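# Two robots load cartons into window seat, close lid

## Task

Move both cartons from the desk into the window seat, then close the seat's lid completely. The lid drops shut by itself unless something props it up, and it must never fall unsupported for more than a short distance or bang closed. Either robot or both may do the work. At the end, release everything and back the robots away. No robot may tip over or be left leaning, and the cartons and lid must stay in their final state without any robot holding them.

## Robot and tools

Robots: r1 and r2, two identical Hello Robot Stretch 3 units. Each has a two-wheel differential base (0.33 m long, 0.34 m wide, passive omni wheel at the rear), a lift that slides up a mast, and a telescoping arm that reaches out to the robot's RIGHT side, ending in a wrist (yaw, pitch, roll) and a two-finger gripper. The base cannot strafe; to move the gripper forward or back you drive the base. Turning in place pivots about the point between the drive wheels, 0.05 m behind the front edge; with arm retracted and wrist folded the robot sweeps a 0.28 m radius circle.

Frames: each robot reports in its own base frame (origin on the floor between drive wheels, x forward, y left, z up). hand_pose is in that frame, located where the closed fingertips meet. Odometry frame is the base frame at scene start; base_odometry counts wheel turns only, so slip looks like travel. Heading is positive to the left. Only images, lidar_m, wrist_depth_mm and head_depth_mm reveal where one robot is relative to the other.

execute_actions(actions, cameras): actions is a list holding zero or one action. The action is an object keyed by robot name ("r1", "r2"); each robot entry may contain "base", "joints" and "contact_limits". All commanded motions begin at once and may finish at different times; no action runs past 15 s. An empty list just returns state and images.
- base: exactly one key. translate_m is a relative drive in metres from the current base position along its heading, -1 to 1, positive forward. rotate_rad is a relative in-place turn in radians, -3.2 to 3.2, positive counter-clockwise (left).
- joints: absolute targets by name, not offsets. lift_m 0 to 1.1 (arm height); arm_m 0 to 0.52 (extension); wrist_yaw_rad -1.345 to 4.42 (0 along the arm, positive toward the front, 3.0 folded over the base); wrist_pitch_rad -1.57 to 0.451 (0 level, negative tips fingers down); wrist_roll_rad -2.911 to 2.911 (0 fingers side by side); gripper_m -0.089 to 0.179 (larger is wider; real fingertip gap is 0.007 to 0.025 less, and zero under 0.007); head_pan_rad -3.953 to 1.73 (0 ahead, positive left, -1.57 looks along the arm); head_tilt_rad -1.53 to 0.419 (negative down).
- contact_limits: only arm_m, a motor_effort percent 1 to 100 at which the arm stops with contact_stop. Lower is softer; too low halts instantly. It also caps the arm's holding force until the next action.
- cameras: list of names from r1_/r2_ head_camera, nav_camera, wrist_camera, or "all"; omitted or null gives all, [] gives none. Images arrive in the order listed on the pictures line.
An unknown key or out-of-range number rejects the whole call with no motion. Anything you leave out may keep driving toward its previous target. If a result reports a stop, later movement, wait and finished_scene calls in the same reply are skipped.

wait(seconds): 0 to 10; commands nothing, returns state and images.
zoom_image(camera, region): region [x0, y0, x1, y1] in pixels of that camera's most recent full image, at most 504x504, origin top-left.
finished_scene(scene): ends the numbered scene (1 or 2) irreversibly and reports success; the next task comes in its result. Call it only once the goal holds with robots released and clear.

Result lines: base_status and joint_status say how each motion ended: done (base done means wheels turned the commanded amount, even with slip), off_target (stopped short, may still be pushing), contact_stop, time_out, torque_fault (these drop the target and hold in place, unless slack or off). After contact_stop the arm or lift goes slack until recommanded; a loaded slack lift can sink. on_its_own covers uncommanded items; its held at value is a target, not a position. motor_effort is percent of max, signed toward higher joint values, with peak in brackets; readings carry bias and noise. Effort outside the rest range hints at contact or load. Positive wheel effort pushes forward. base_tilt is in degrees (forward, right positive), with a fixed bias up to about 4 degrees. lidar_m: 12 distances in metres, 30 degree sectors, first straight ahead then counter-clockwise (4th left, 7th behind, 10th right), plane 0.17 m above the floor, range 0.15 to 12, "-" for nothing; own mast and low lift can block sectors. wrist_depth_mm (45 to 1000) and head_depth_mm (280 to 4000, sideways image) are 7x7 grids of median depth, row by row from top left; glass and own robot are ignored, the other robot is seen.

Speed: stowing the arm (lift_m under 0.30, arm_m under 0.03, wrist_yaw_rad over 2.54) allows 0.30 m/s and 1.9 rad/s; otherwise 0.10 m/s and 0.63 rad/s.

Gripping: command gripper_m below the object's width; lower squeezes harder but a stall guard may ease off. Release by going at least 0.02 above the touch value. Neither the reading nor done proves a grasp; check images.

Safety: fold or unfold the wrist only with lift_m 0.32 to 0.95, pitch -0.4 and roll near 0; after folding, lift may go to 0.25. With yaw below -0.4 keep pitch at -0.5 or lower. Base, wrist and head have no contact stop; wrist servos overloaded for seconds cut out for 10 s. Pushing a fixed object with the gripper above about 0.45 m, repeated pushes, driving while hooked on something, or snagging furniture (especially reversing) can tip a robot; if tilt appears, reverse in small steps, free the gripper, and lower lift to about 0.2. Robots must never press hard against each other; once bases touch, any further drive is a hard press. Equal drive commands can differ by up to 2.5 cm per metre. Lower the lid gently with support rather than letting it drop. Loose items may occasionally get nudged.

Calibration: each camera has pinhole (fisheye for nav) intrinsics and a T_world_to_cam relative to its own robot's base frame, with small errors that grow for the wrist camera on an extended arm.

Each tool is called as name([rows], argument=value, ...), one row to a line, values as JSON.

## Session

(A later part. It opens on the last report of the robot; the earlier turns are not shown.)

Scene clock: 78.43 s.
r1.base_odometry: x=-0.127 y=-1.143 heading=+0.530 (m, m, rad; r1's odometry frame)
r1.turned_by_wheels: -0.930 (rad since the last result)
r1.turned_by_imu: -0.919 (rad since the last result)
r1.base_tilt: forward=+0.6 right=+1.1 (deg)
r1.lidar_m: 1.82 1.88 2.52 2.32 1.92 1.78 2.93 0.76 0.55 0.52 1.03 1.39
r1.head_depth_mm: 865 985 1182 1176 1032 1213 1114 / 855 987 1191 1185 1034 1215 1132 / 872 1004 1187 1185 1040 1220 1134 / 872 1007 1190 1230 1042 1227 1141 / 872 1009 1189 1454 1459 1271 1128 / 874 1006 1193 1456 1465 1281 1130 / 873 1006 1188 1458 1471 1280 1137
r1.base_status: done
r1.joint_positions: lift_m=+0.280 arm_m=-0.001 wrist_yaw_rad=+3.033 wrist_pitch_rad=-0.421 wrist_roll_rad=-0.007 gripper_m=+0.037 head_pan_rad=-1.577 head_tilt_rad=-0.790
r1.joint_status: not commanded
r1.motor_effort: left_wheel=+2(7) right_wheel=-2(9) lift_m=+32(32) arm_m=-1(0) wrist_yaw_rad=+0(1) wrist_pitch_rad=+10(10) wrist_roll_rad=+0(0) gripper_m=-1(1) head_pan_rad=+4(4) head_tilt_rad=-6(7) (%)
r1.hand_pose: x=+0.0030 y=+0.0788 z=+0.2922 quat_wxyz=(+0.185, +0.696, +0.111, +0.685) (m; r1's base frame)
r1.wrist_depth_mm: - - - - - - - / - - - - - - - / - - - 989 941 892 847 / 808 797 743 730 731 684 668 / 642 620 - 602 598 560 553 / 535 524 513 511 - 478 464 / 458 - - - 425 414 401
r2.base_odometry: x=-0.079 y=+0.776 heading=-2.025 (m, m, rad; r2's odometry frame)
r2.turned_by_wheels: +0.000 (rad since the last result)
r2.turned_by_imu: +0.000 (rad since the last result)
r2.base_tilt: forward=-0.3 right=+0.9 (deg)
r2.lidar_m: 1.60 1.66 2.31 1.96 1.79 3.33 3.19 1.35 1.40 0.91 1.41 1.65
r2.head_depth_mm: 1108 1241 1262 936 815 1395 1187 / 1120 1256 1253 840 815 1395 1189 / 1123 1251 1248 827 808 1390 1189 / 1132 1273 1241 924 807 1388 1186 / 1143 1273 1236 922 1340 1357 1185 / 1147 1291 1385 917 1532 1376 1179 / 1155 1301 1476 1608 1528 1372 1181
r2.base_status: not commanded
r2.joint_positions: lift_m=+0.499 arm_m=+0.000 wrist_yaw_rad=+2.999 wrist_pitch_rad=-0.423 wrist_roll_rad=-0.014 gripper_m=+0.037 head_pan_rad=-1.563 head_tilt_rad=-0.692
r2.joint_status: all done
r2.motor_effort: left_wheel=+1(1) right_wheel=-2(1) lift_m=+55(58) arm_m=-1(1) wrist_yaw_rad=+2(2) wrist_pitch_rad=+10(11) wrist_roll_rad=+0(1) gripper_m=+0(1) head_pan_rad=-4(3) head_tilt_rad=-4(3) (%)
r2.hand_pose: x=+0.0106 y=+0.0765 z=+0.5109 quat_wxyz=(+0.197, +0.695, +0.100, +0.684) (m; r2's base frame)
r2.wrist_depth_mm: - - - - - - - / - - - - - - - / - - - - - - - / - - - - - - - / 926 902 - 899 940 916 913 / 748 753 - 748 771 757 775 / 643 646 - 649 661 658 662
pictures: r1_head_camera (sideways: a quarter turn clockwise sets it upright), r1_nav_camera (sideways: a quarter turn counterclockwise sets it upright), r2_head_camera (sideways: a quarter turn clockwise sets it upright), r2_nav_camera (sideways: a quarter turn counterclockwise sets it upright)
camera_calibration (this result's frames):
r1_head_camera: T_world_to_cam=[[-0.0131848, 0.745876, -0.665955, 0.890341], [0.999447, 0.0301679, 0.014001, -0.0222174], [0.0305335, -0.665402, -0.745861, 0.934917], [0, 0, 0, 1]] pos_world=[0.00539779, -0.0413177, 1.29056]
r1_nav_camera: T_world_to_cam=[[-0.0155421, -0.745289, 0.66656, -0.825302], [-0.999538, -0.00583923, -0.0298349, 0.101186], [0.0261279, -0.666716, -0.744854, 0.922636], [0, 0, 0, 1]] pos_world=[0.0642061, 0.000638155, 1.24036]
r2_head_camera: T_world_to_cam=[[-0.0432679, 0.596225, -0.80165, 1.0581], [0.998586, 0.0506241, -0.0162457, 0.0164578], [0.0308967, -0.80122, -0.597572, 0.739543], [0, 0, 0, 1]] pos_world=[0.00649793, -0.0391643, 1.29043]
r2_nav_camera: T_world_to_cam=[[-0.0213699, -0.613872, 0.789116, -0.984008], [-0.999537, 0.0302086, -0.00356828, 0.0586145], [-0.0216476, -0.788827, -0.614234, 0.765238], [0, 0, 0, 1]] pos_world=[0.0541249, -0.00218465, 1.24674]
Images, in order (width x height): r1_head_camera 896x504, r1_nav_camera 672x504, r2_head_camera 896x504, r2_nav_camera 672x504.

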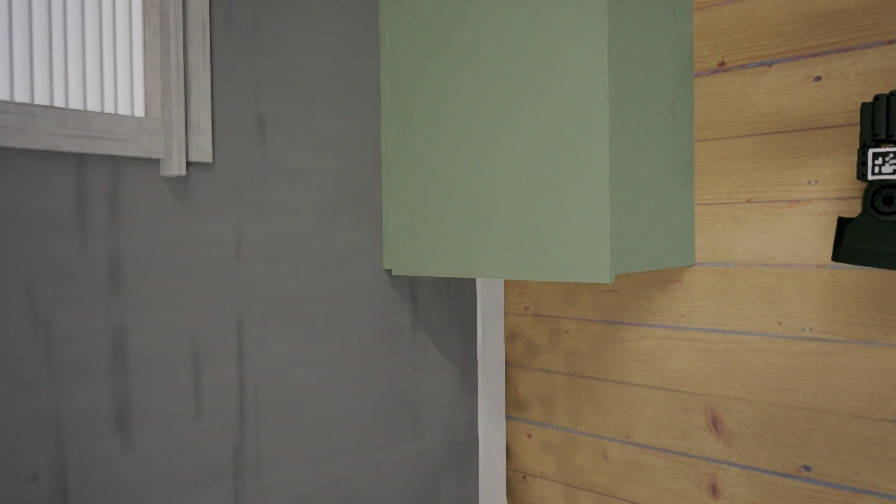

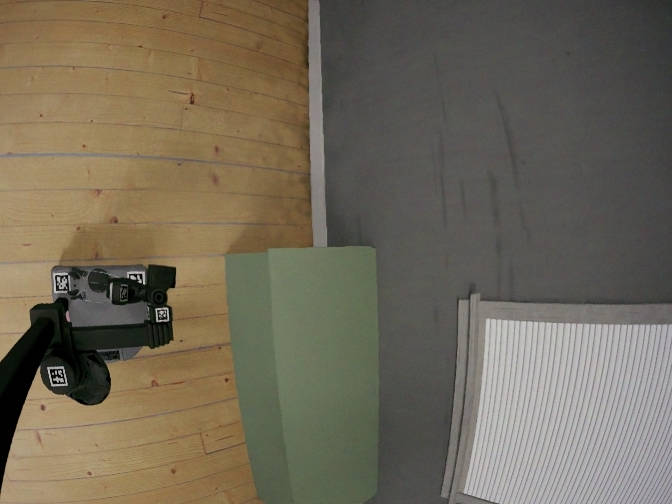

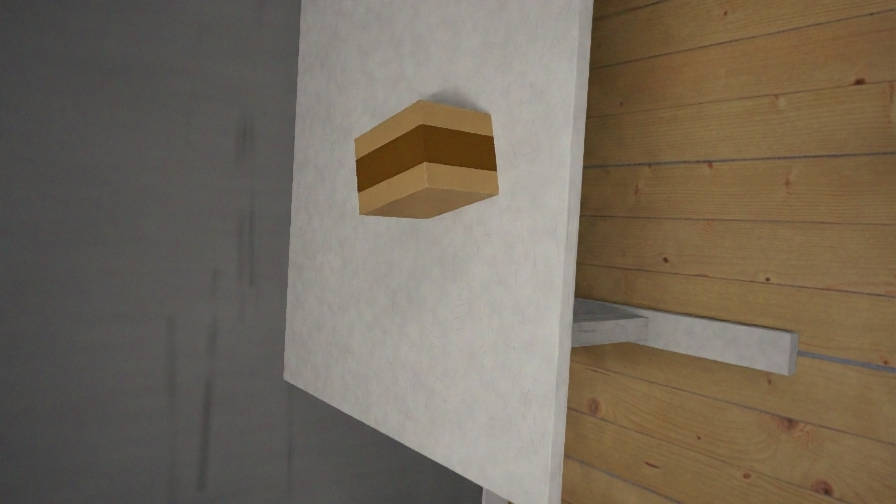

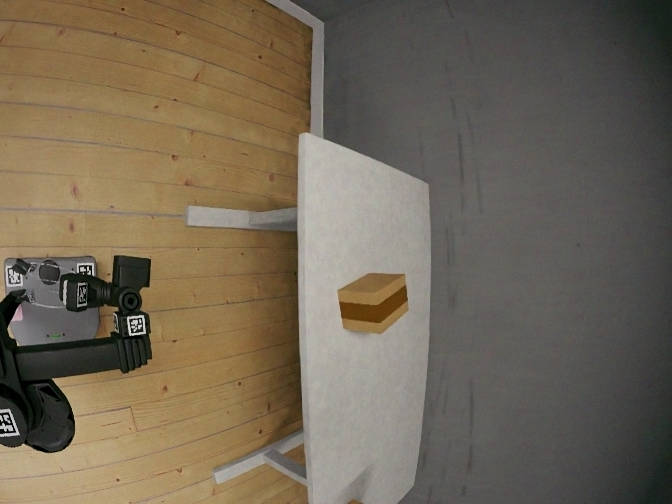

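execute_actions([
  {"r1":{"base":{"translate_m":-0.06},"joints":{"lift_m":0.34}},"r2":{"base":{"rotate_rad":0.22},"joints":{"lift_m":0.94,"wrist_yaw_rad":0,"gripper_m":0.17}}},
], cameras=[])

execute_actions([
  {"r1":{"joints":{"wrist_yaw_rad":0,"gripper_m":0.0,"head_tilt_rad":-1.0}},"r2":{"base":{"translate_m":-0.22},"joints":{"lift_m":1.05,"wrist_pitch_rad":-1.45}}},
], cameras=[])

execute_actions([
  {"r1":{"joints":{"wrist_pitch_rad":0.2,"lift_m":0.15}},"r2":{"joints":{"arm_m":0.45}}},
])

Scene clock: 134.33 s.
r1.base_odometry: x=-0.179 y=-1.173 heading=+0.530 (m, m, rad; r1's odometry frame)
r1.turned_by_wheels: +0.000 (rad since the last result)
r1.turned_by_imu: +0.000 (rad since the last result)
r1.base_tilt: forward=+0.6 right=+1.0 (deg)
r1.lidar_m: 1.88 1.94 2.60 2.30 1.73 2.98 2.86 0.76 0.55 0.52 0.54 1.39
r1.head_depth_mm: 868 990 1181 1178 1031 1208 1118 / 866 991 1186 1179 1035 1214 1136 / 858 988 1189 1192 1038 1219 1143 / 874 1009 1189 1188 1040 1223 1159 / 872 1006 1188 1369 1402 1255 1127 / 873 1008 1191 1462 1459 1274 1134 / 872 1009 1197 1455 1471 1280 1137
r1.base_status: done
r1.joint_positions: lift_m=+0.340 arm_m=-0.001 wrist_yaw_rad=+3.033 wrist_pitch_rad=-0.421 wrist_roll_rad=-0.007 gripper_m=+0.037 head_pan_rad=-1.577 head_tilt_rad=-0.790
r1.joint_status: all done
r1.motor_effort: left_wheel=+1(6) right_wheel=-1(9) lift_m=+50(54) arm_m=+0(1) wrist_yaw_rad=+0(1) wrist_pitch_rad=+10(9) wrist_roll_rad=+0(0) gripper_m=+0(0) head_pan_rad=+3(3) head_tilt_rad=-6(7) (%)
r1.hand_pose: x=+0.0030 y=+0.0788 z=+0.3517 quat_wxyz=(+0.185, +0.696, +0.111, +0.685) (m; r1's base frame)
r1.wrist_depth_mm: - - - - - - - / - - - - - - - / - - - - - - - / 932 875 857 839 831 769 769 / 735 723 - 692 675 642 637 / 616 594 579 562 - 535 528 / 516 508 - - 478 469 467
r2.base_odometry: x=-0.079 y=+0.776 heading=-1.805 (m, m, rad; r2's odometry frame)
r2.turned_by_wheels: +0.220 (rad since the last result)
r2.turned_by_imu: +0.223 (rad since the last result)
r2.base_tilt: forward=-0.3 right=+0.9 (deg)
r2.lidar_m: 1.60 1.83 2.43 1.96 2.22 3.20 2.82 1.35 1.35 0.91 1.55 1.60
r2.head_depth_mm: 1088 1206 1259 776 - - - / 1117 1238 1252 901 788 - - / 1149 1282 1247 945 - - - / 1183 1322 1248 929 1536 1317 1189 / 1216 1366 1544 921 1582 1386 1183 / 1258 1415 1613 1865 1622 1380 1185 / 1290 1462 1690 1925 1646 1376 1176
r2.base_status: done
r2.joint_positions: lift_m=+0.939 arm_m=+0.000 wrist_yaw_rad=+0.002 wrist_pitch_rad=-0.423 wrist_roll_rad=-0.014 gripper_m=+0.170 head_pan_rad=-1.563 head_tilt_rad=-0.692
r2.joint_status: all done
r2.motor_effort: left_wheel=-1(6) right_wheel=+1(6) lift_m=+55(58) arm_m=-1(1) wrist_yaw_rad=-2(2) wrist_pitch_rad=+10(10) wrist_roll_rad=+0(0) gripper_m=+0(88) head_pan_rad=-3(4) head_tilt_rad=-4(4) (%)
r2.hand_pose: x=-0.0211 y=-0.3688 z=+0.9510 quat_wxyz=(+0.696, +0.150, -0.686, -0.147) (m; r2's base frame)
r2.wrist_depth_mm: - - - - 983 931 859 / - - - - - - 942 / - - - 815 845 853 865 / - - 699 627 576 470 632 / - - 525 505 500 504 508 / - - - - 445 427 436 / - - - - - - -
pictures: none
No camera images: the call's "cameras" was empty. Leave "cameras" out to get every camera's image.

Scene clock: 137.50 s.
r1.base_odometry: x=-0.179 y=-1.173 heading=+0.530 (m, m, rad; r1's odometry frame)
r1.turned_by_wheels: +0.000 (rad since the last result)
r1.turned_by_imu: +0.000 (rad since the last result)
r1.base_tilt: forward=+0.7 right=+1.1 (deg)
r1.lidar_m: 1.88 1.94 2.61 2.31 1.63 2.98 2.85 0.76 0.55 0.53 0.54 1.39
r1.head_depth_mm: 956 1148 1139 1046 1285 1182 1097 / 955 1150 1141 1049 1284 1218 - / 956 1149 1151 1056 1291 - - / 952 1152 1159 1062 1283 1205 1097 / 959 1149 1347 1438 1329 1206 1100 / 957 1150 1442 1485 1328 1211 1105 / 958 1146 1434 1492 1335 1220 1107
r1.base_status: not commanded
r1.joint_positions: lift_m=+0.340 arm_m=-0.001 wrist_yaw_rad=+0.003 wrist_pitch_rad=-0.421 wrist_roll_rad=-0.007 gripper_m=+0.000 head_pan_rad=-1.577 head_tilt_rad=-0.987
r1.joint_status: all done
r1.motor_effort: left_wheel=+2(2) right_wheel=-1(2) lift_m=+50(50) arm_m=-1(1) wrist_yaw_rad=-4(6) wrist_pitch_rad=+10(10) wrist_roll_rad=+0(0) gripper_m=-2(81) head_pan_rad=+4(3) head_tilt_rad=-9(32) (%)
r1.hand_pose: x=-0.0208 y=-0.3679 z=+0.3517 quat_wxyz=(+0.695, +0.150, -0.688, -0.146) (m; r1's base frame)
r1.wrist_depth_mm: 670 673 648 582 535 473 433 / 713 712 327 308 290 275 278 / 796 790 294 299 295 299 297 / 835 841 329 324 326 327 328 / 734 726 364 355 356 369 365 / 608 590 424 - 403 411 415 / 514 506 488 467 473 461 455
r2.base_odometry: x=-0.028 y=+0.990 heading=-1.805 (m, m, rad; r2's odometry frame)
r2.turned_by_wheels: +0.000 (rad since the last result)
r2.turned_by_imu: -0.001 (rad since the last result)
r2.base_tilt: forward=-0.3 right=+0.8 (deg)
r2.lidar_m: 1.81 2.07 2.49 2.00 2.28 2.97 2.71 1.16 1.30 0.93 1.49 1.82
r2.head_depth_mm: 1042 1128 - - - - - / 1073 1155 - - - - - / 1104 1210 - - - - - / 1134 1270 1245 823 783 1422 1141 / 1166 1316 1235 922 806 1386 1160 / 1197 1355 1468 918 1531 1382 1232 / 1238 1405 1612 914 1571 1380 1176
r2.base_status: done
r2.joint_positions: lift_m=+1.049 arm_m=+0.000 wrist_yaw_rad=+0.002 wrist_pitch_rad=-1.443 wrist_roll_rad=-0.014 gripper_m=+0.170 head_pan_rad=-1.563 head_tilt_rad=-0.692
r2.joint_status: all done
r2.motor_effort: left_wheel=-1(7) right_wheel=+2(4) lift_m=+55(57) arm_m=-2(1) wrist_yaw_rad=-1(1) wrist_pitch_rad=-3(9) wrist_roll_rad=-1(0) gripper_m=+0(0) head_pan_rad=-3(4) head_tilt_rad=-4(4) (%)
r2.hand_pose: x=-0.0216 y=-0.1537 z=+0.9309 quat_wxyz=(+0.535, +0.471, -0.526, -0.464) (m; r2's base frame)
r2.wrist_depth_mm: - - - - - - - / - - - - - - - / - - - - - - - / - - - - - - - / - - - - - - - / - - - - - - - / - - - - - - -
pictures: none
No camera images: the call's "cameras" was empty. Leave "cameras" out to get every camera's image.

Scene clock: 142.00 s.
r1.base_odometry: x=-0.179 y=-1.173 heading=+0.530 (m, m, rad; r1's odometry frame)
r1.turned_by_wheels: +0.000 (rad since the last result)
r1.turned_by_imu: +0.000 (rad since the last result)
r1.base_tilt: forward=+0.6 right=+1.0 (deg)
r1.lidar_m: 1.89 1.94 2.60 2.31 1.64 2.99 2.87 0.76 0.55 0.52 0.54 1.38
r1.head_depth_mm: 959 1149 1140 1043 1289 1187 1097 / 960 1151 1146 1053 1291 1208 - / 959 1149 1150 1060 1286 1217 - / 954 1147 1158 1062 1286 1198 1100 / 960 1149 1355 1429 1326 1200 1098 / 955 1147 1442 1475 1332 1201 1107 / 953 1147 1438 1487 1331 1218 1106
r1.base_status: not commanded
r1.joint_positions: lift_m=+0.150 arm_m=-0.001 wrist_yaw_rad=+0.003 wrist_pitch_rad=+0.175 wrist_roll_rad=-0.007 gripper_m=+0.000 head_pan_rad=-1.577 head_tilt_rad=-0.987
r1.joint_status: all done
r1.motor_effort: left_wheel=+1(1) right_wheel=-1(1) lift_m=+31(44) arm_m=-1(1) wrist_yaw_rad=-2(4) wrist_pitch_rad=+11(12) wrist_roll_rad=+0(0) gripper_m=-2(1) head_pan_rad=+3(4) head_tilt_rad=-9(9) (%)
r1.hand_pose: x=-0.0206 y=-0.4004 z=+0.3098 quat_wxyz=(+0.707, -0.061, -0.702, +0.062) (m; r1's base frame)
r1.wrist_depth_mm: 755 751 754 750 758 748 733 / 769 761 761 733 750 750 741 / 774 767 775 760 766 736 281 / 780 763 288 289 286 283 282 / 767 751 290 288 286 286 283 / 767 758 287 - 287 285 280 / 765 697 288 286 285 282 281
r2.base_odometry: x=-0.028 y=+0.990 heading=-1.805 (m, m, rad; r2's odometry frame)
r2.turned_by_wheels: +0.000 (rad since the last result)
r2.turned_by_imu: +0.000 (rad since the last result)
r2.base_tilt: forward=-0.3 right=+0.9 (deg)
r2.lidar_m: 1.81 2.07 2.49 2.00 2.29 2.98 2.72 1.16 1.30 0.93 1.48 1.82
r2.head_depth_mm: - 1168 1234 932 743 1361 1190 / - 1213 1255 932 743 1399 1185 / - - 1188 791 761 1385 1189 / 1131 1257 1239 821 780 1384 1186 / 1173 1314 1239 924 805 1382 1187 / 1203 1359 1461 918 1522 1372 1178 / 1241 1409 1603 916 1568 1379 1179
r2.base_status: not commanded
r2.joint_positions: lift_m=+1.049 arm_m=+0.450 wrist_yaw_rad=+0.000 wrist_pitch_rad=-1.444 wrist_roll_rad=-0.014 gripper_m=+0.170 head_pan_rad=-1.563 head_tilt_rad=-0.692
r2.joint_status: all done
r2.motor_effort: left_wheel=-1(1) right_wheel=+2(1) lift_m=+56(55) arm_m=+4(5) wrist_yaw_rad=+0(1) wrist_pitch_rad=-2(3) wrist_roll_rad=-1(1) gripper_m=+0(1) head_pan_rad=-4(3) head_tilt_rad=-4(4) (%)
r2.hand_pose: x=-0.0216 y=-0.6031 z=+0.9309 quat_wxyz=(+0.534, +0.471, -0.526, -0.464) (m; r2's base frame)
r2.wrist_depth_mm: 365 362 364 247 359 359 359 / 370 367 366 248 363 365 361 / 372 370 370 250 370 366 367 / 376 374 373 376 370 370 369 / - 375 376 373 373 370 373 / - - - - 378 376 372 / - - - - - - -
pictures: r1_head_camera (sideways: a quarter turn clockwise sets it upright), r1_nav_camera (sideways: a quarter turn counterclockwise sets it upright), r1_wrist_camera, r2_head_camera (sideways: a quarter turn clockwise sets it upright), r2_nav_camera (sideways: a quarter turn counterclockwise sets it upright), r2_wrist_camera
camera_calibration (this result's frames):
r1_head_camera: T_world_to_cam=[[-0.0125511, 0.861727, -0.507217, 0.683528], [0.999425, 0.0267862, 0.0207771, -0.0310345], [0.0314906, -0.506665, -0.861568, 1.08534], [0, 0, 0, 1]] pos_world=[0.00541762, -0.0382777, 1.28244]
r1_nav_camera: T_world_to_cam=[[-0.0161765, -0.861268, 0.507893, -0.61858], [-0.999502, 0.000169603, -0.0315467, 0.103407], [0.027084, -0.50815, -0.860843, 1.07343], [0, 0, 0, 1]] pos_world=[0.064276, 0.0126819, 1.24149]
r1_wrist_camera: T_world_to_cam=[[-0.997643, -0.0601817, -0.032954, -0.0221001], [0.0329979, 0.000265496, -0.999455, 0.34563], [0.0601577, -0.998187, 0.001721, -0.234695], [0, 0, 0, 1]] pos_world=[-0.0193344, -0.235691, 0.345117]
r2_head_camera: T_world_to_cam=[[-0.0432223, 0.596228, -0.80165, 1.0581], [0.99859, 0.0505476, -0.0162457, 0.0164578], [0.0308354, -0.801222, -0.597572, 0.739543], [0, 0, 0, 1]] pos_world=[0.00649493, -0.0391643, 1.29043]
r2_nav_camera: T_world_to_cam=[[-0.0214169, -0.61387, 0.789116, -0.984007], [-0.999535, 0.0302851, -0.00356828, 0.0586145], [-0.021708, -0.788826, -0.614234, 0.765239], [0, 0, 0, 1]] pos_world=[0.0541247, -0.00218832, 1.24674]
r2_wrist_camera: T_world_to_cam=[[-0.998972, -0.0452592, -0.00251459, -0.045862], [-0.0453284, 0.99769, 0.0505972, 0.587697], [0.000218797, 0.0506592, -0.998716, 1.12428], [0, 0, 0, 1]] pos_world=[-0.0194214, -0.64537, 1.09299]
Images, in order (width x height): r1_head_camera 896x504, r1_nav_camera 672x504, r1_wrist_camera 644x364, r2_head_camera 896x504, r2_nav_camera 672x504, r2_wrist_camera 644x364.

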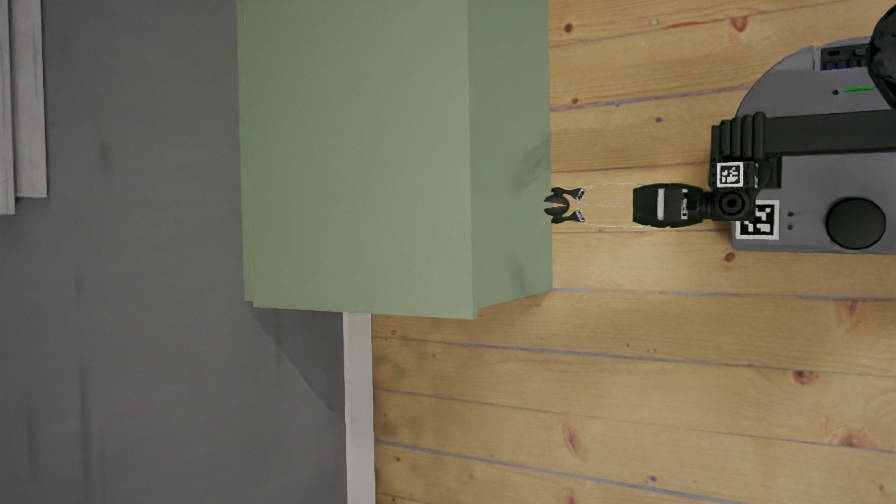

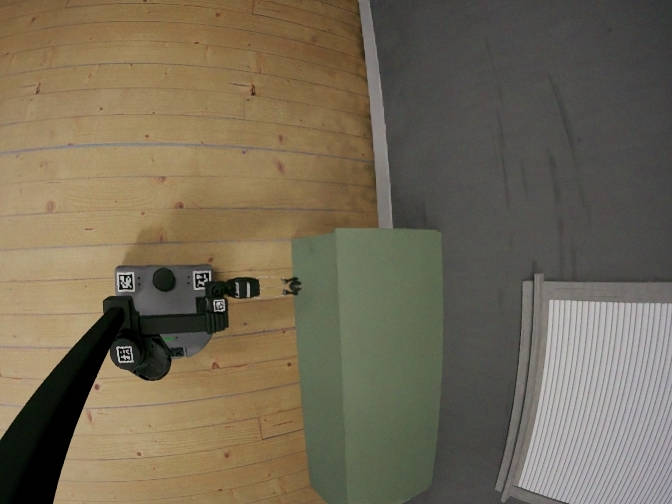

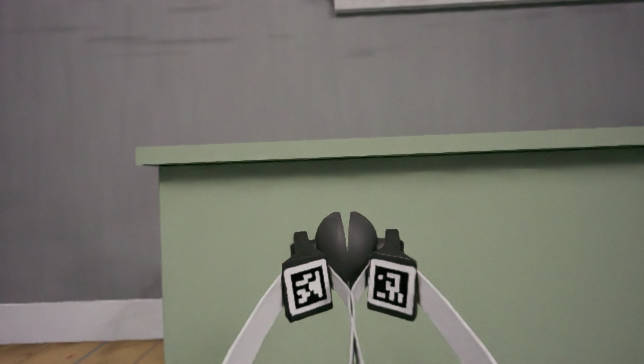

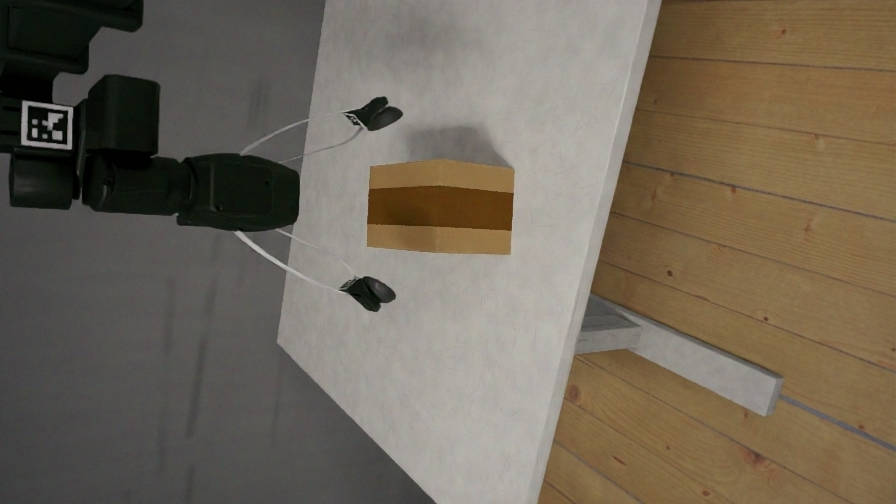

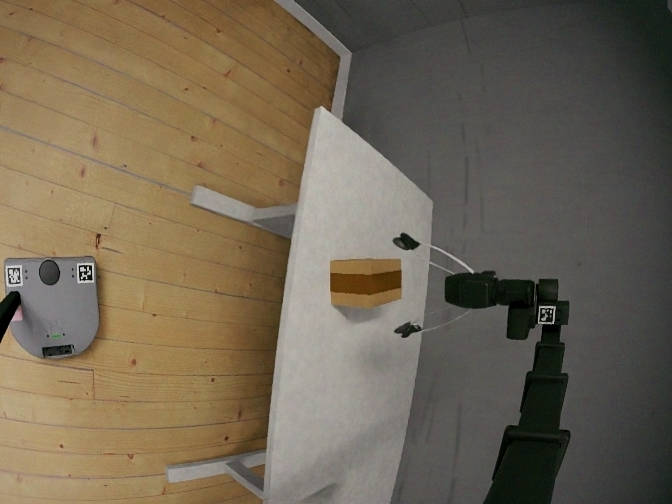

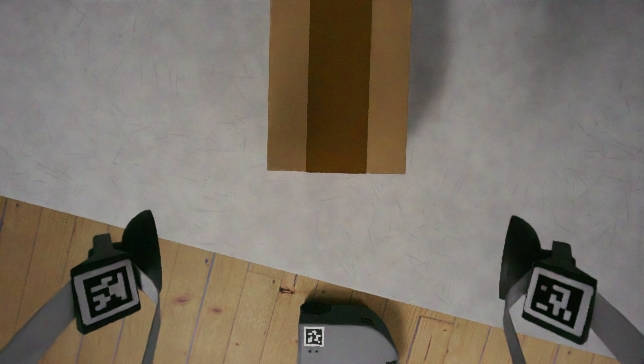

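zoom_image(camera="r1_wrist_camera", region=[110,120,250,200])

execute_actions([
  {"r1":{"joints":{"arm_m":0.12},"contact_limits":{"arm_m":12}},"r2":{"base":{"translate_m":-0.007},"joints":{"arm_m":0.52,"wrist_pitch_rad":-1.3,"lift_m":1.0}}},
], cameras=["r1_head_camera","r1_wrist_camera","r2_wrist_camera"])

Region (110, 120, 250, 200) of r1_wrist_camera's 644x364 image, scaled by 3.600; it fills the top 288 rows of this view, and the rest is white.

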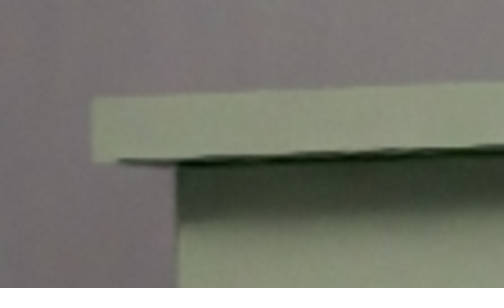

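Scene clock: 161.43 s.
r1.base_odometry: x=-0.179 y=-1.173 heading=+0.530 (m, m, rad; r1's odometry frame)
r1.turned_by_wheels: +0.000 (rad since the last result)
r1.turned_by_imu: +0.000 (rad since the last result)
r1.base_tilt: forward=+0.4 right=+1.1 (deg)
r1.lidar_m: 1.89 1.95 2.61 2.31 1.63 2.99 2.87 0.76 0.55 0.52 0.54 1.38
r1.head_depth_mm: 960 1153 1138 1048 1281 1190 1097 / 962 1152 1143 1048 1292 1207 - / 955 1147 1149 1057 1289 1193 - / 957 1156 1153 1055 1291 1204 1099 / 956 1155 1339 1425 1325 1204 1101 / 957 1150 1443 1475 1327 1210 1106 / 956 1149 1441 1485 1330 1213 1107
r1.base_status: not commanded
r1.joint_positions: lift_m=+0.150 arm_m=+0.107 wrist_yaw_rad=+0.002 wrist_pitch_rad=+0.177 wrist_roll_rad=-0.007 gripper_m=+0.000 head_pan_rad=-1.577 head_tilt_rad=-0.988
r1.joint_status: arm_m contact_stop (moved +0.108 of +0.121)
r1.on_its_own: arm_m is slack since a contact_stop, until your next command for it (your +0.120 is given up)
r1.motor_effort: left_wheel=+1(2) right_wheel=+0(2) lift_m=+33(33) arm_m=+0(17) wrist_yaw_rad=-2(2) wrist_pitch_rad=+10(12) wrist_roll_rad=+0(0) gripper_m=-2(3) head_pan_rad=+3(3) head_tilt_rad=-8(9) (%)
r1.contact_limits: arm_m 12 (drawing in: default 22, maximum 36; extending or still: default 29, maximum 48)
r1.hand_pose: x=-0.0208 y=-0.5083 z=+0.3103 quat_wxyz=(+0.707, -0.062, -0.702, +0.063) (m; r1's base frame)
r1.wrist_depth_mm: 672 655 655 645 633 645 643 / 662 658 642 647 636 628 653 / 649 169 167 169 165 164 173 / 673 185 183 181 181 179 178 / 656 184 183 182 180 178 178 / 661 182 182 - 179 179 177 / 642 184 182 181 180 178 177
r2.base_odometry: x=-0.026 y=+0.997 heading=-1.805 (m, m, rad; r2's odometry frame)
r2.turned_by_wheels: +0.000 (rad since the last result)
r2.turned_by_imu: +0.000 (rad since the last result)
r2.base_tilt: forward=-0.4 right=+0.9 (deg)
r2.lidar_m: 1.82 2.08 2.49 2.00 2.28 2.97 2.71 1.16 1.30 0.94 0.96 1.82
r2.head_depth_mm: 1024 - 1235 933 742 1365 1193 / 1040 1218 1258 929 743 1388 1192 / 1075 - 1191 806 763 1398 1184 / 1132 1259 1241 812 781 1389 1185 / 1169 1315 1233 923 806 1374 1186 / 1204 1352 1461 915 1534 1379 1183 / 1235 1406 1615 913 1572 1384 1172
r2.base_status: done
r2.joint_positions: lift_m=+1.001 arm_m=+0.520 wrist_yaw_rad=+0.000 wrist_pitch_rad=-1.308 wrist_roll_rad=-0.014 gripper_m=+0.170 head_pan_rad=-1.563 head_tilt_rad=-0.692
r2.joint_status: all done
r2.motor_effort: left_wheel=-1(6) right_wheel=+1(5) lift_m=+21(53) arm_m=+3(5) wrist_yaw_rad=+0(1) wrist_pitch_rad=+4(4) wrist_roll_rad=+0(1) gripper_m=+0(0) head_pan_rad=-3(3) head_tilt_rad=-4(4) (%)
r2.hand_pose: x=-0.0216 y=-0.7079 z=+0.8856 quat_wxyz=(+0.565, +0.433, -0.557, -0.428) (m; r2's base frame)
r2.wrist_depth_mm: 349 349 349 349 348 347 345 / 342 345 342 340 342 337 335 / 337 337 340 213 333 335 335 / 333 333 330 212 329 330 329 / 326 329 326 208 325 328 322 / 323 322 322 205 321 321 324 / 319 318 320 204 313 318 314
pictures: r1_head_camera (sideways: a quarter turn clockwise sets it upright), r1_wrist_camera, r2_wrist_camera
camera_calibration (this result's frames):
r1_head_camera: T_world_to_cam=[[-0.0125491, 0.862065, -0.506642, 0.682778], [0.999425, 0.0267722, 0.0207988, -0.0310628], [0.0314939, -0.50609, -0.861906, 1.08578], [0, 0, 0, 1]] pos_world=[0.00541769, -0.0382647, 1.28241]
r1_wrist_camera: T_world_to_cam=[[-0.997687, -0.0595117, -0.0328344, -0.0284612], [0.0330033, -0.00185818, -0.999454, 0.345089], [0.0594182, -0.998226, 0.00381796, -0.343022], [0, 0, 0, 1]] pos_world=[-0.0194027, -0.343466, 0.345275]
r2_wrist_camera: T_world_to_cam=[[-0.998967, -0.0452945, 0.00363003, -0.0561758], [-0.045439, 0.995311, -0.085394, 0.813334], [0.000254867, -0.0854707, -0.996341, 0.985877], [0, 0, 0, 1]] pos_world=[-0.019412, -0.727801, 1.05193]
Images, in order (width x height): r1_head_camera 896x504, r1_wrist_camera 644x364, r2_wrist_camera 644x364.

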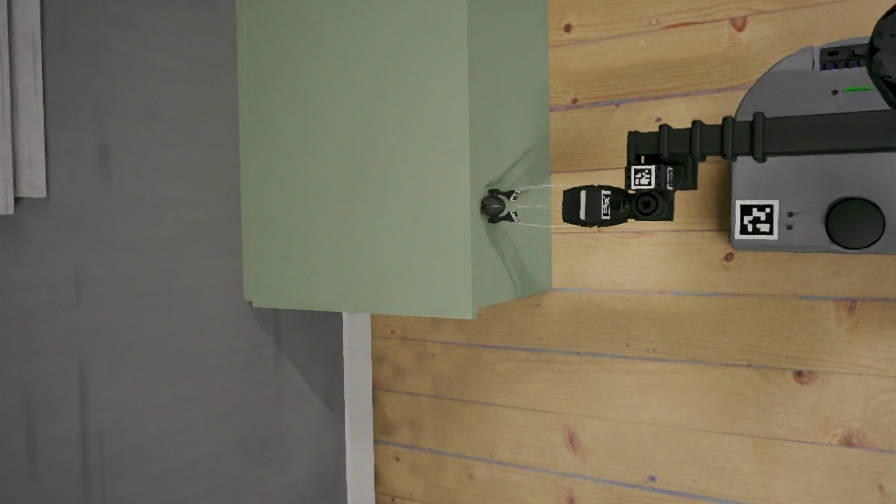

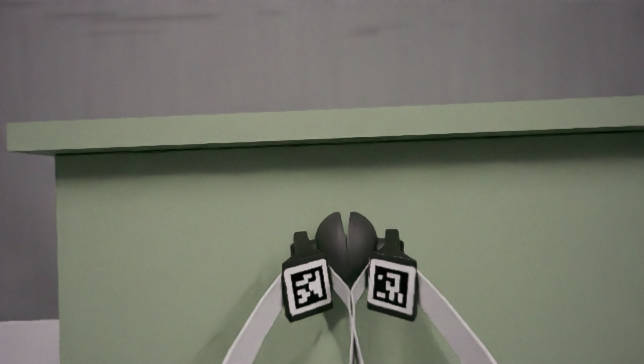

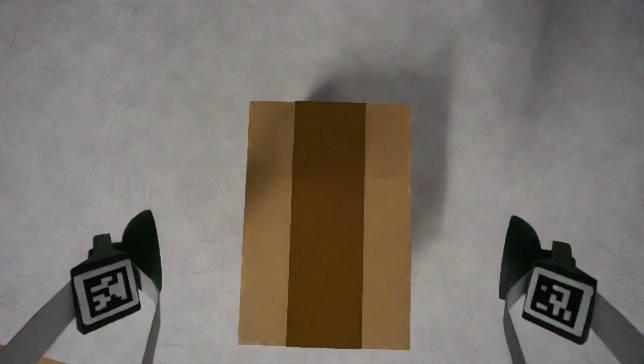

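execute_actions([
  {"r1":{"joints":{"arm_m":0.106,"lift_m":0.21}},"r2":{"joints":{"lift_m":0.915}}},
], cameras=["r1_head_camera","r1_wrist_camera","r2_wrist_camera"])

Scene clock: 170.13 s.
r1.base_odometry: x=-0.179 y=-1.173 heading=+0.530 (m, m, rad; r1's odometry frame)
r1.turned_by_wheels: +0.000 (rad since the last result)
r1.turned_by_imu: +0.000 (rad since the last result)
r1.base_tilt: forward=+0.6 right=+1.1 (deg)
r1.lidar_m: 1.89 1.94 2.61 2.31 1.64 2.99 2.86 0.76 0.55 0.52 0.54 1.38
r1.head_depth_mm: 956 1155 1138 1045 1280 1185 1094 / 962 1154 1142 1053 1286 1200 - / 957 1150 1149 1054 1284 1191 - / 959 1153 1148 1061 1289 1201 1097 / 955 1151 1350 1425 1325 1205 1105 / 956 1151 1444 1484 1329 1209 1104 / 956 1153 1442 1489 1335 1214 1106
r1.base_status: not commanded
r1.joint_positions: lift_m=+0.209 arm_m=+0.106 wrist_yaw_rad=+0.002 wrist_pitch_rad=+0.106 wrist_roll_rad=-0.007 gripper_m=+0.000 head_pan_rad=-1.577 head_tilt_rad=-0.988
r1.joint_status: all done
r1.on_its_own: wrist_pitch_rad is at rest, and its effort (+44) is outside its rest range (-20 to +32)
r1.motor_effort: left_wheel=+1(1) right_wheel=-1(0) lift_m=+59(59) arm_m=+0(1) wrist_yaw_rad=-3(2) wrist_pitch_rad=+44(44) wrist_roll_rad=+0(0) gripper_m=-2(2) head_pan_rad=+3(4) head_tilt_rad=-8(9) (%)
r1.hand_pose: x=-0.0209 y=-0.5082 z=+0.3514 quat_wxyz=(+0.709, -0.037, -0.703, +0.038) (m; r1's base frame)
r1.wrist_depth_mm: 648 621 634 619 624 620 627 / 640 632 624 619 633 634 625 / 651 641 638 628 637 631 629 / 647 643 243 199 167 163 161 / 184 183 181 180 180 179 178 / 665 184 184 - 181 180 179 / 653 187 186 186 184 181 182
r2.base_odometry: x=-0.026 y=+0.997 heading=-1.805 (m, m, rad; r2's odometry frame)
r2.turned_by_wheels: +0.000 (rad since the last result)
r2.turned_by_imu: +0.000 (rad since the last result)
r2.base_tilt: forward=-0.4 right=+0.9 (deg)
r2.lidar_m: 1.82 2.08 2.49 2.00 2.29 2.96 2.72 1.16 1.30 0.94 0.96 1.82
r2.head_depth_mm: 1042 1150 - - 723 1361 1193 / 1074 1149 1189 931 742 1390 1191 / 1103 1190 1192 808 762 1393 1190 / 1128 1267 1238 810 783 1385 1186 / 1165 1310 1232 921 802 1389 1185 / 1203 1352 1445 914 1535 1379 1182 / 1242 1399 1605 918 1563 1377 1176
r2.base_status: not commanded
r2.joint_positions: lift_m=+0.916 arm_m=+0.520 wrist_yaw_rad=+0.000 wrist_pitch_rad=-1.308 wrist_roll_rad=-0.014 gripper_m=+0.170 head_pan_rad=-1.563 head_tilt_rad=-0.692
r2.joint_status: all done
r2.motor_effort: left_wheel=-1(1) right_wheel=+2(1) lift_m=+20(19) arm_m=+4(4) wrist_yaw_rad=+0(0) wrist_pitch_rad=+4(4) wrist_roll_rad=+0(1) gripper_m=+1(1) head_pan_rad=-3(5) head_tilt_rad=-3(4) (%)
r2.hand_pose: x=-0.0216 y=-0.7079 z=+0.8006 quat_wxyz=(+0.565, +0.433, -0.557, -0.428) (m; r2's base frame)
r2.wrist_depth_mm: 258 257 257 255 255 254 255 / 255 253 130 129 129 252 251 / 250 249 128 127 128 246 247 / 247 246 126 125 126 244 243 / 242 243 124 123 124 240 240 / 239 238 122 122 122 237 238 / 236 235 121 120 120 233 232
pictures: r1_head_camera (sideways: a quarter turn clockwise sets it upright), r1_wrist_camera, r2_wrist_camera
camera_calibration (this result's frames):
r1_head_camera: T_world_to_cam=[[-0.0125492, 0.862065, -0.506642, 0.682778], [0.999425, 0.0267723, 0.0207988, -0.0310628], [0.0314939, -0.506089, -0.861906, 1.08578], [0, 0, 0, 1]] pos_world=[0.0054177, -0.0382647, 1.28241]
r1_wrist_camera: T_world_to_cam=[[-0.9977, -0.0569383, -0.0367834, -0.0244426], [0.0328556, 0.0684464, -0.997114, 0.421044], [0.0592917, -0.996029, -0.0664182, -0.317312], [0, 0, 0, 1]] pos_world=[-0.0194061, -0.346263, 0.397854]
r2_wrist_camera: T_world_to_cam=[[-0.998967, -0.0452941, 0.00363033, -0.0558674], [-0.0454386, 0.99531, -0.0854023, 0.806086], [0.000254917, -0.085479, -0.99634, 0.901188], [0, 0, 0, 1]] pos_world=[-0.019412, -0.727803, 0.966934]
Images, in order (width x height): r1_head_camera 896x504, r1_wrist_camera 644x364, r2_wrist_camera 644x364.

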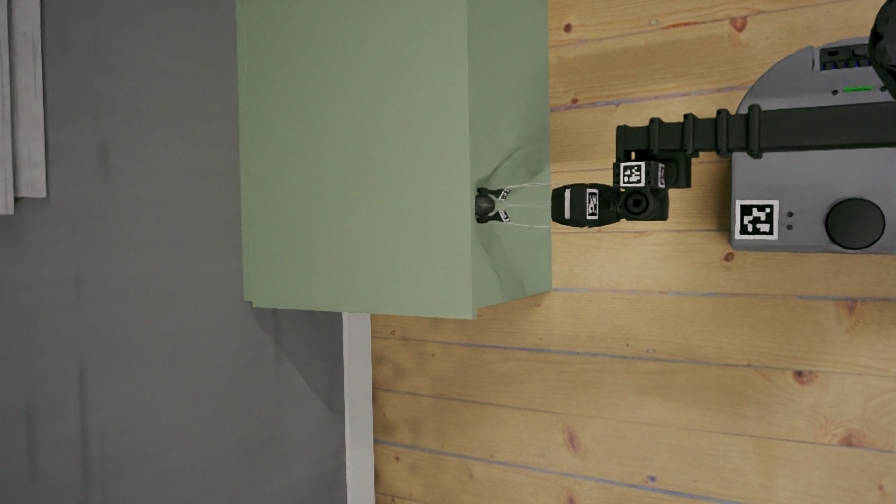

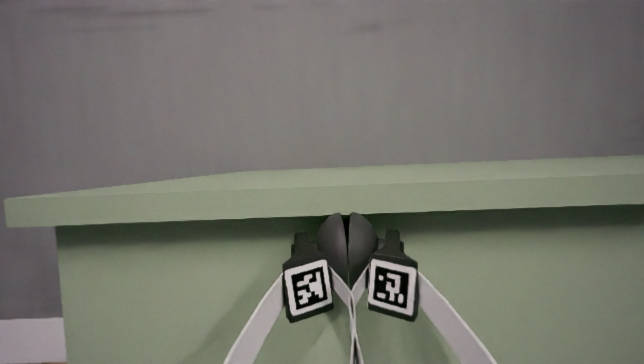

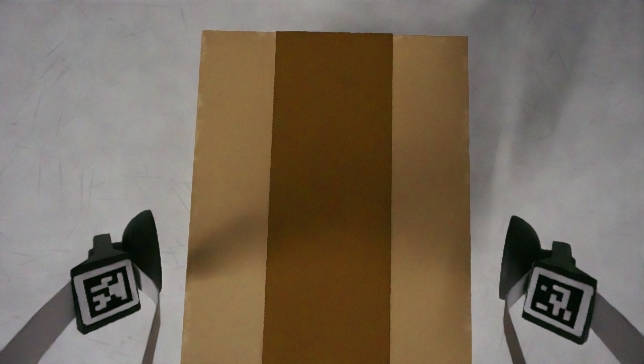

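execute_actions([
  {"r1":{"joints":{"lift_m":0.23}},"r2":{"joints":{"lift_m":0.90}}},
], cameras=["r1_wrist_camera"])

execute_actions([
  {"r1":{"joints":{"lift_m":0.185}},"r2":{"joints":{"gripper_m":0.05}}},
], cameras=["r1_wrist_camera","r2_wrist_camera"])

Scene clock: 177.17 s.
r1.base_odometry: x=-0.179 y=-1.173 heading=+0.530 (m, m, rad; r1's odometry frame)
r1.turned_by_wheels: +0.000 (rad since the last result)
r1.turned_by_imu: +0.000 (rad since the last result)
r1.base_tilt: forward=+0.7 right=+1.2 (deg)
r1.lidar_m: 1.88 1.94 2.61 2.31 1.63 2.99 2.86 0.76 0.55 0.53 0.54 1.38
r1.head_depth_mm: 959 1147 1138 1049 1283 1184 1100 / 960 1147 1145 1051 1285 1207 - / 958 1152 1146 1056 1290 1196 - / 957 1153 1152 1064 1289 1197 1097 / 955 1153 1343 1429 1325 1200 1098 / 961 1150 1439 1483 1325 1209 1108 / 954 1147 1441 1487 1335 1213 1109
r1.base_status: not commanded
r1.joint_positions: lift_m=+0.229 arm_m=+0.106 wrist_yaw_rad=+0.002 wrist_pitch_rad=+0.039 wrist_roll_rad=-0.007 gripper_m=+0.000 head_pan_rad=-1.577 head_tilt_rad=-0.988
r1.joint_status: all done
r1.on_its_own: wrist_pitch_rad is at rest, and its effort (+74) is outside its rest range (-20 to +32)
r1.motor_effort: left_wheel=+1(1) right_wheel=+0(0) lift_m=+65(64) arm_m=+3(3) wrist_yaw_rad=-1(2) wrist_pitch_rad=+74(75) wrist_roll_rad=+0(0) gripper_m=-2(3) head_pan_rad=+4(3) head_tilt_rad=-8(8) (%)
r1.hand_pose: x=-0.0210 y=-0.5077 z=+0.3539 quat_wxyz=(+0.710, -0.013, -0.704, +0.014) (m; r1's base frame)
r1.wrist_depth_mm: 619 617 622 608 603 594 607 / 635 629 625 617 615 632 610 / 631 633 651 629 629 649 629 / 650 230 205 187 171 162 161 / 185 182 182 180 180 179 178 / 683 187 187 - 184 183 182 / 663 192 192 190 189 187 186
r2.base_odometry: x=-0.026 y=+0.997 heading=-1.805 (m, m, rad; r2's odometry frame)
r2.turned_by_wheels: +0.000 (rad since the last result)
r2.turned_by_imu: +0.000 (rad since the last result)
r2.base_tilt: forward=-0.3 right=+0.9 (deg)
r2.lidar_m: 1.82 2.08 2.49 2.00 2.28 2.96 2.73 1.15 1.30 0.93 0.96 1.82
r2.head_depth_mm: 1043 1150 - - 722 1367 1190 / 1069 1161 1199 932 742 1405 1194 / 1104 1189 - 807 762 1393 1187 / 1134 1267 1245 813 784 1390 1187 / 1168 1309 1238 923 805 1383 1186 / 1197 1361 1447 917 1520 1379 1182 / 1235 1392 1614 911 1573 1375 1179
r2.base_status: not commanded
r2.joint_positions: lift_m=+0.901 arm_m=+0.520 wrist_yaw_rad=+0.000 wrist_pitch_rad=-1.308 wrist_roll_rad=-0.014 gripper_m=+0.170 head_pan_rad=-1.563 head_tilt_rad=-0.692
r2.joint_status: all done
r2.motor_effort: left_wheel=-1(2) right_wheel=+2(2) lift_m=+20(21) arm_m=+4(4) wrist_yaw_rad=+0(0) wrist_pitch_rad=+3(4) wrist_roll_rad=-1(0) gripper_m=+0(0) head_pan_rad=-4(3) head_tilt_rad=-4(4) (%)
r2.hand_pose: x=-0.0216 y=-0.7079 z=+0.7856 quat_wxyz=(+0.565, +0.433, -0.557, -0.428) (m; r2's base frame)
r2.wrist_depth_mm: 242 242 116 115 116 238 238 / 238 238 114 113 114 236 235 / 236 234 113 112 112 231 232 / 231 231 111 110 110 228 227 / 228 228 109 109 109 225 226 / 225 222 108 107 107 108 222 / 221 220 106 106 106 218 218
pictures: r1_wrist_camera
camera_calibration (this result's frames):
r1_wrist_camera: T_world_to_cam=[[-0.997727, -0.0539458, -0.0403882, -0.0216262], [0.0327604, 0.135472, -0.990239, 0.455048], [0.0588907, -0.989312, -0.133396, -0.289468], [0, 0, 0, 1]] pos_world=[-0.0194376, -0.349187, 0.411119]
Images, in order (width x height): r1_wrist_camera 644x364.

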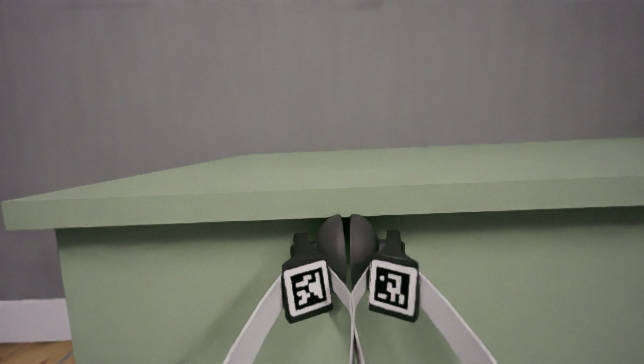

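Scene clock: 179.07 s.
r1.base_odometry: x=-0.179 y=-1.173 heading=+0.530 (m, m, rad; r1's odometry frame)
r1.turned_by_wheels: +0.000 (rad since the last result)
r1.turned_by_imu: +0.000 (rad since the last result)
r1.base_tilt: forward=+0.6 right=+1.0 (deg)
r1.lidar_m: 1.88 1.94 2.61 2.31 1.63 2.98 2.86 0.77 0.55 0.53 0.54 1.39
r1.head_depth_mm: 957 1151 1135 1045 1283 1186 1099 / 959 1152 1144 1053 1286 1206 - / 959 1153 1148 1054 1290 1191 - / 959 1152 1154 1056 1289 1203 1098 / 960 1150 1345 1426 1322 1203 1099 / 958 1147 1445 1486 1326 1210 1106 / 955 1150 1451 1485 1332 1208 1112
r1.base_status: not commanded
r1.joint_positions: lift_m=+0.185 arm_m=+0.106 wrist_yaw_rad=+0.002 wrist_pitch_rad=+0.174 wrist_roll_rad=-0.007 gripper_m=+0.000 head_pan_rad=-1.577 head_tilt_rad=-0.988
r1.joint_status: all done
r1.motor_effort: left_wheel=+1(1) right_wheel=-1(0) lift_m=+32(59) arm_m=+3(3) wrist_yaw_rad=-3(2) wrist_pitch_rad=+12(74) wrist_roll_rad=+0(0) gripper_m=-2(3) head_pan_rad=+4(4) head_tilt_rad=-8(8) (%)
r1.hand_pose: x=-0.0210 y=-0.5072 z=+0.3446 quat_wxyz=(+0.707, -0.061, -0.702, +0.062) (m; r1's base frame)
r1.wrist_depth_mm: 664 657 661 652 644 647 645 / 669 677 667 650 657 647 641 / 662 646 646 636 645 639 629 / 663 652 167 166 181 164 164 / 422 184 183 182 181 180 179 / 649 184 183 - 180 180 180 / 649 184 184 182 181 180 179
r2.base_odometry: x=-0.026 y=+0.997 heading=-1.805 (m, m, rad; r2's odometry frame)
r2.turned_by_wheels: +0.000 (rad since the last result)
r2.turned_by_imu: +0.000 (rad since the last result)
r2.base_tilt: forward=-0.3 right=+0.8 (deg)
r2.lidar_m: 1.82 2.08 2.48 2.00 2.28 2.96 2.71 1.15 1.30 0.94 0.96 1.82
r2.head_depth_mm: 1043 1151 - - 723 1362 1196 / 1072 1165 1190 934 744 1394 1190 / 1098 1187 - 809 762 1389 1193 / 1132 1273 1238 814 787 1389 1186 / 1164 1310 1239 918 804 1386 1183 / 1200 1346 1452 917 1524 1381 1181 / 1241 1409 1616 917 1568 1376 1177
r2.base_status: not commanded
r2.joint_positions: lift_m=+0.901 arm_m=+0.520 wrist_yaw_rad=+0.000 wrist_pitch_rad=-1.307 wrist_roll_rad=-0.014 gripper_m=+0.052 head_pan_rad=-1.563 head_tilt_rad=-0.692
r2.joint_status: all done
r2.motor_effort: left_wheel=+0(1) right_wheel=-1(2) lift_m=+20(20) arm_m=+3(4) wrist_yaw_rad=+0(0) wrist_pitch_rad=+3(4) wrist_roll_rad=-1(0) gripper_m=-40(100) head_pan_rad=-4(4) head_tilt_rad=-4(4) (%)
r2.hand_pose: x=-0.0216 y=-0.7082 z=+0.7856 quat_wxyz=(+0.565, +0.433, -0.557, -0.427) (m; r2's base frame)
r2.wrist_depth_mm: 245 244 119 118 118 241 241 / 241 240 117 116 116 239 239 / 236 237 115 114 114 235 233 / 234 234 113 112 112 231 229 / 231 230 111 111 111 227 226 / 227 - 110 109 109 109 223 / 222 223 108 107 108 218 221
pictures: r1_wrist_camera, r2_wrist_camera
camera_calibration (this result's frames):
r1_wrist_camera: T_world_to_cam=[[-0.997719, -0.058888, -0.0329992, -0.0270338], [0.0329962, 0.00102362, -0.999455, 0.380825], [0.0588897, -0.998264, 0.000921799, -0.341097], [0, 0, 0, 1]] pos_world=[-0.0194509, -0.342486, 0.38004]
r2_wrist_camera: T_world_to_cam=[[-0.998967, -0.0452929, 0.0036825, -0.0558666], [-0.0454416, 0.995206, -0.0866024, 0.805984], [0.000257619, -0.0866802, -0.996236, 0.88534], [0, 0, 0, 1]] pos_world=[-0.0194118, -0.727909, 0.952014]
Images, in order (width x height): r1_wrist_camera 644x364, r2_wrist_camera 644x364.

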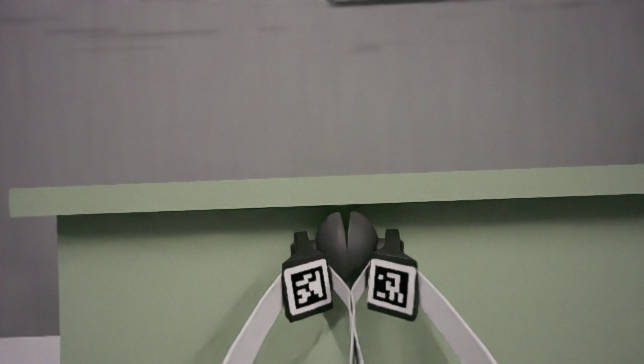

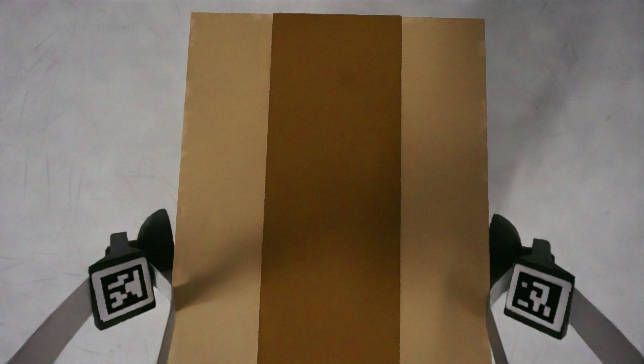

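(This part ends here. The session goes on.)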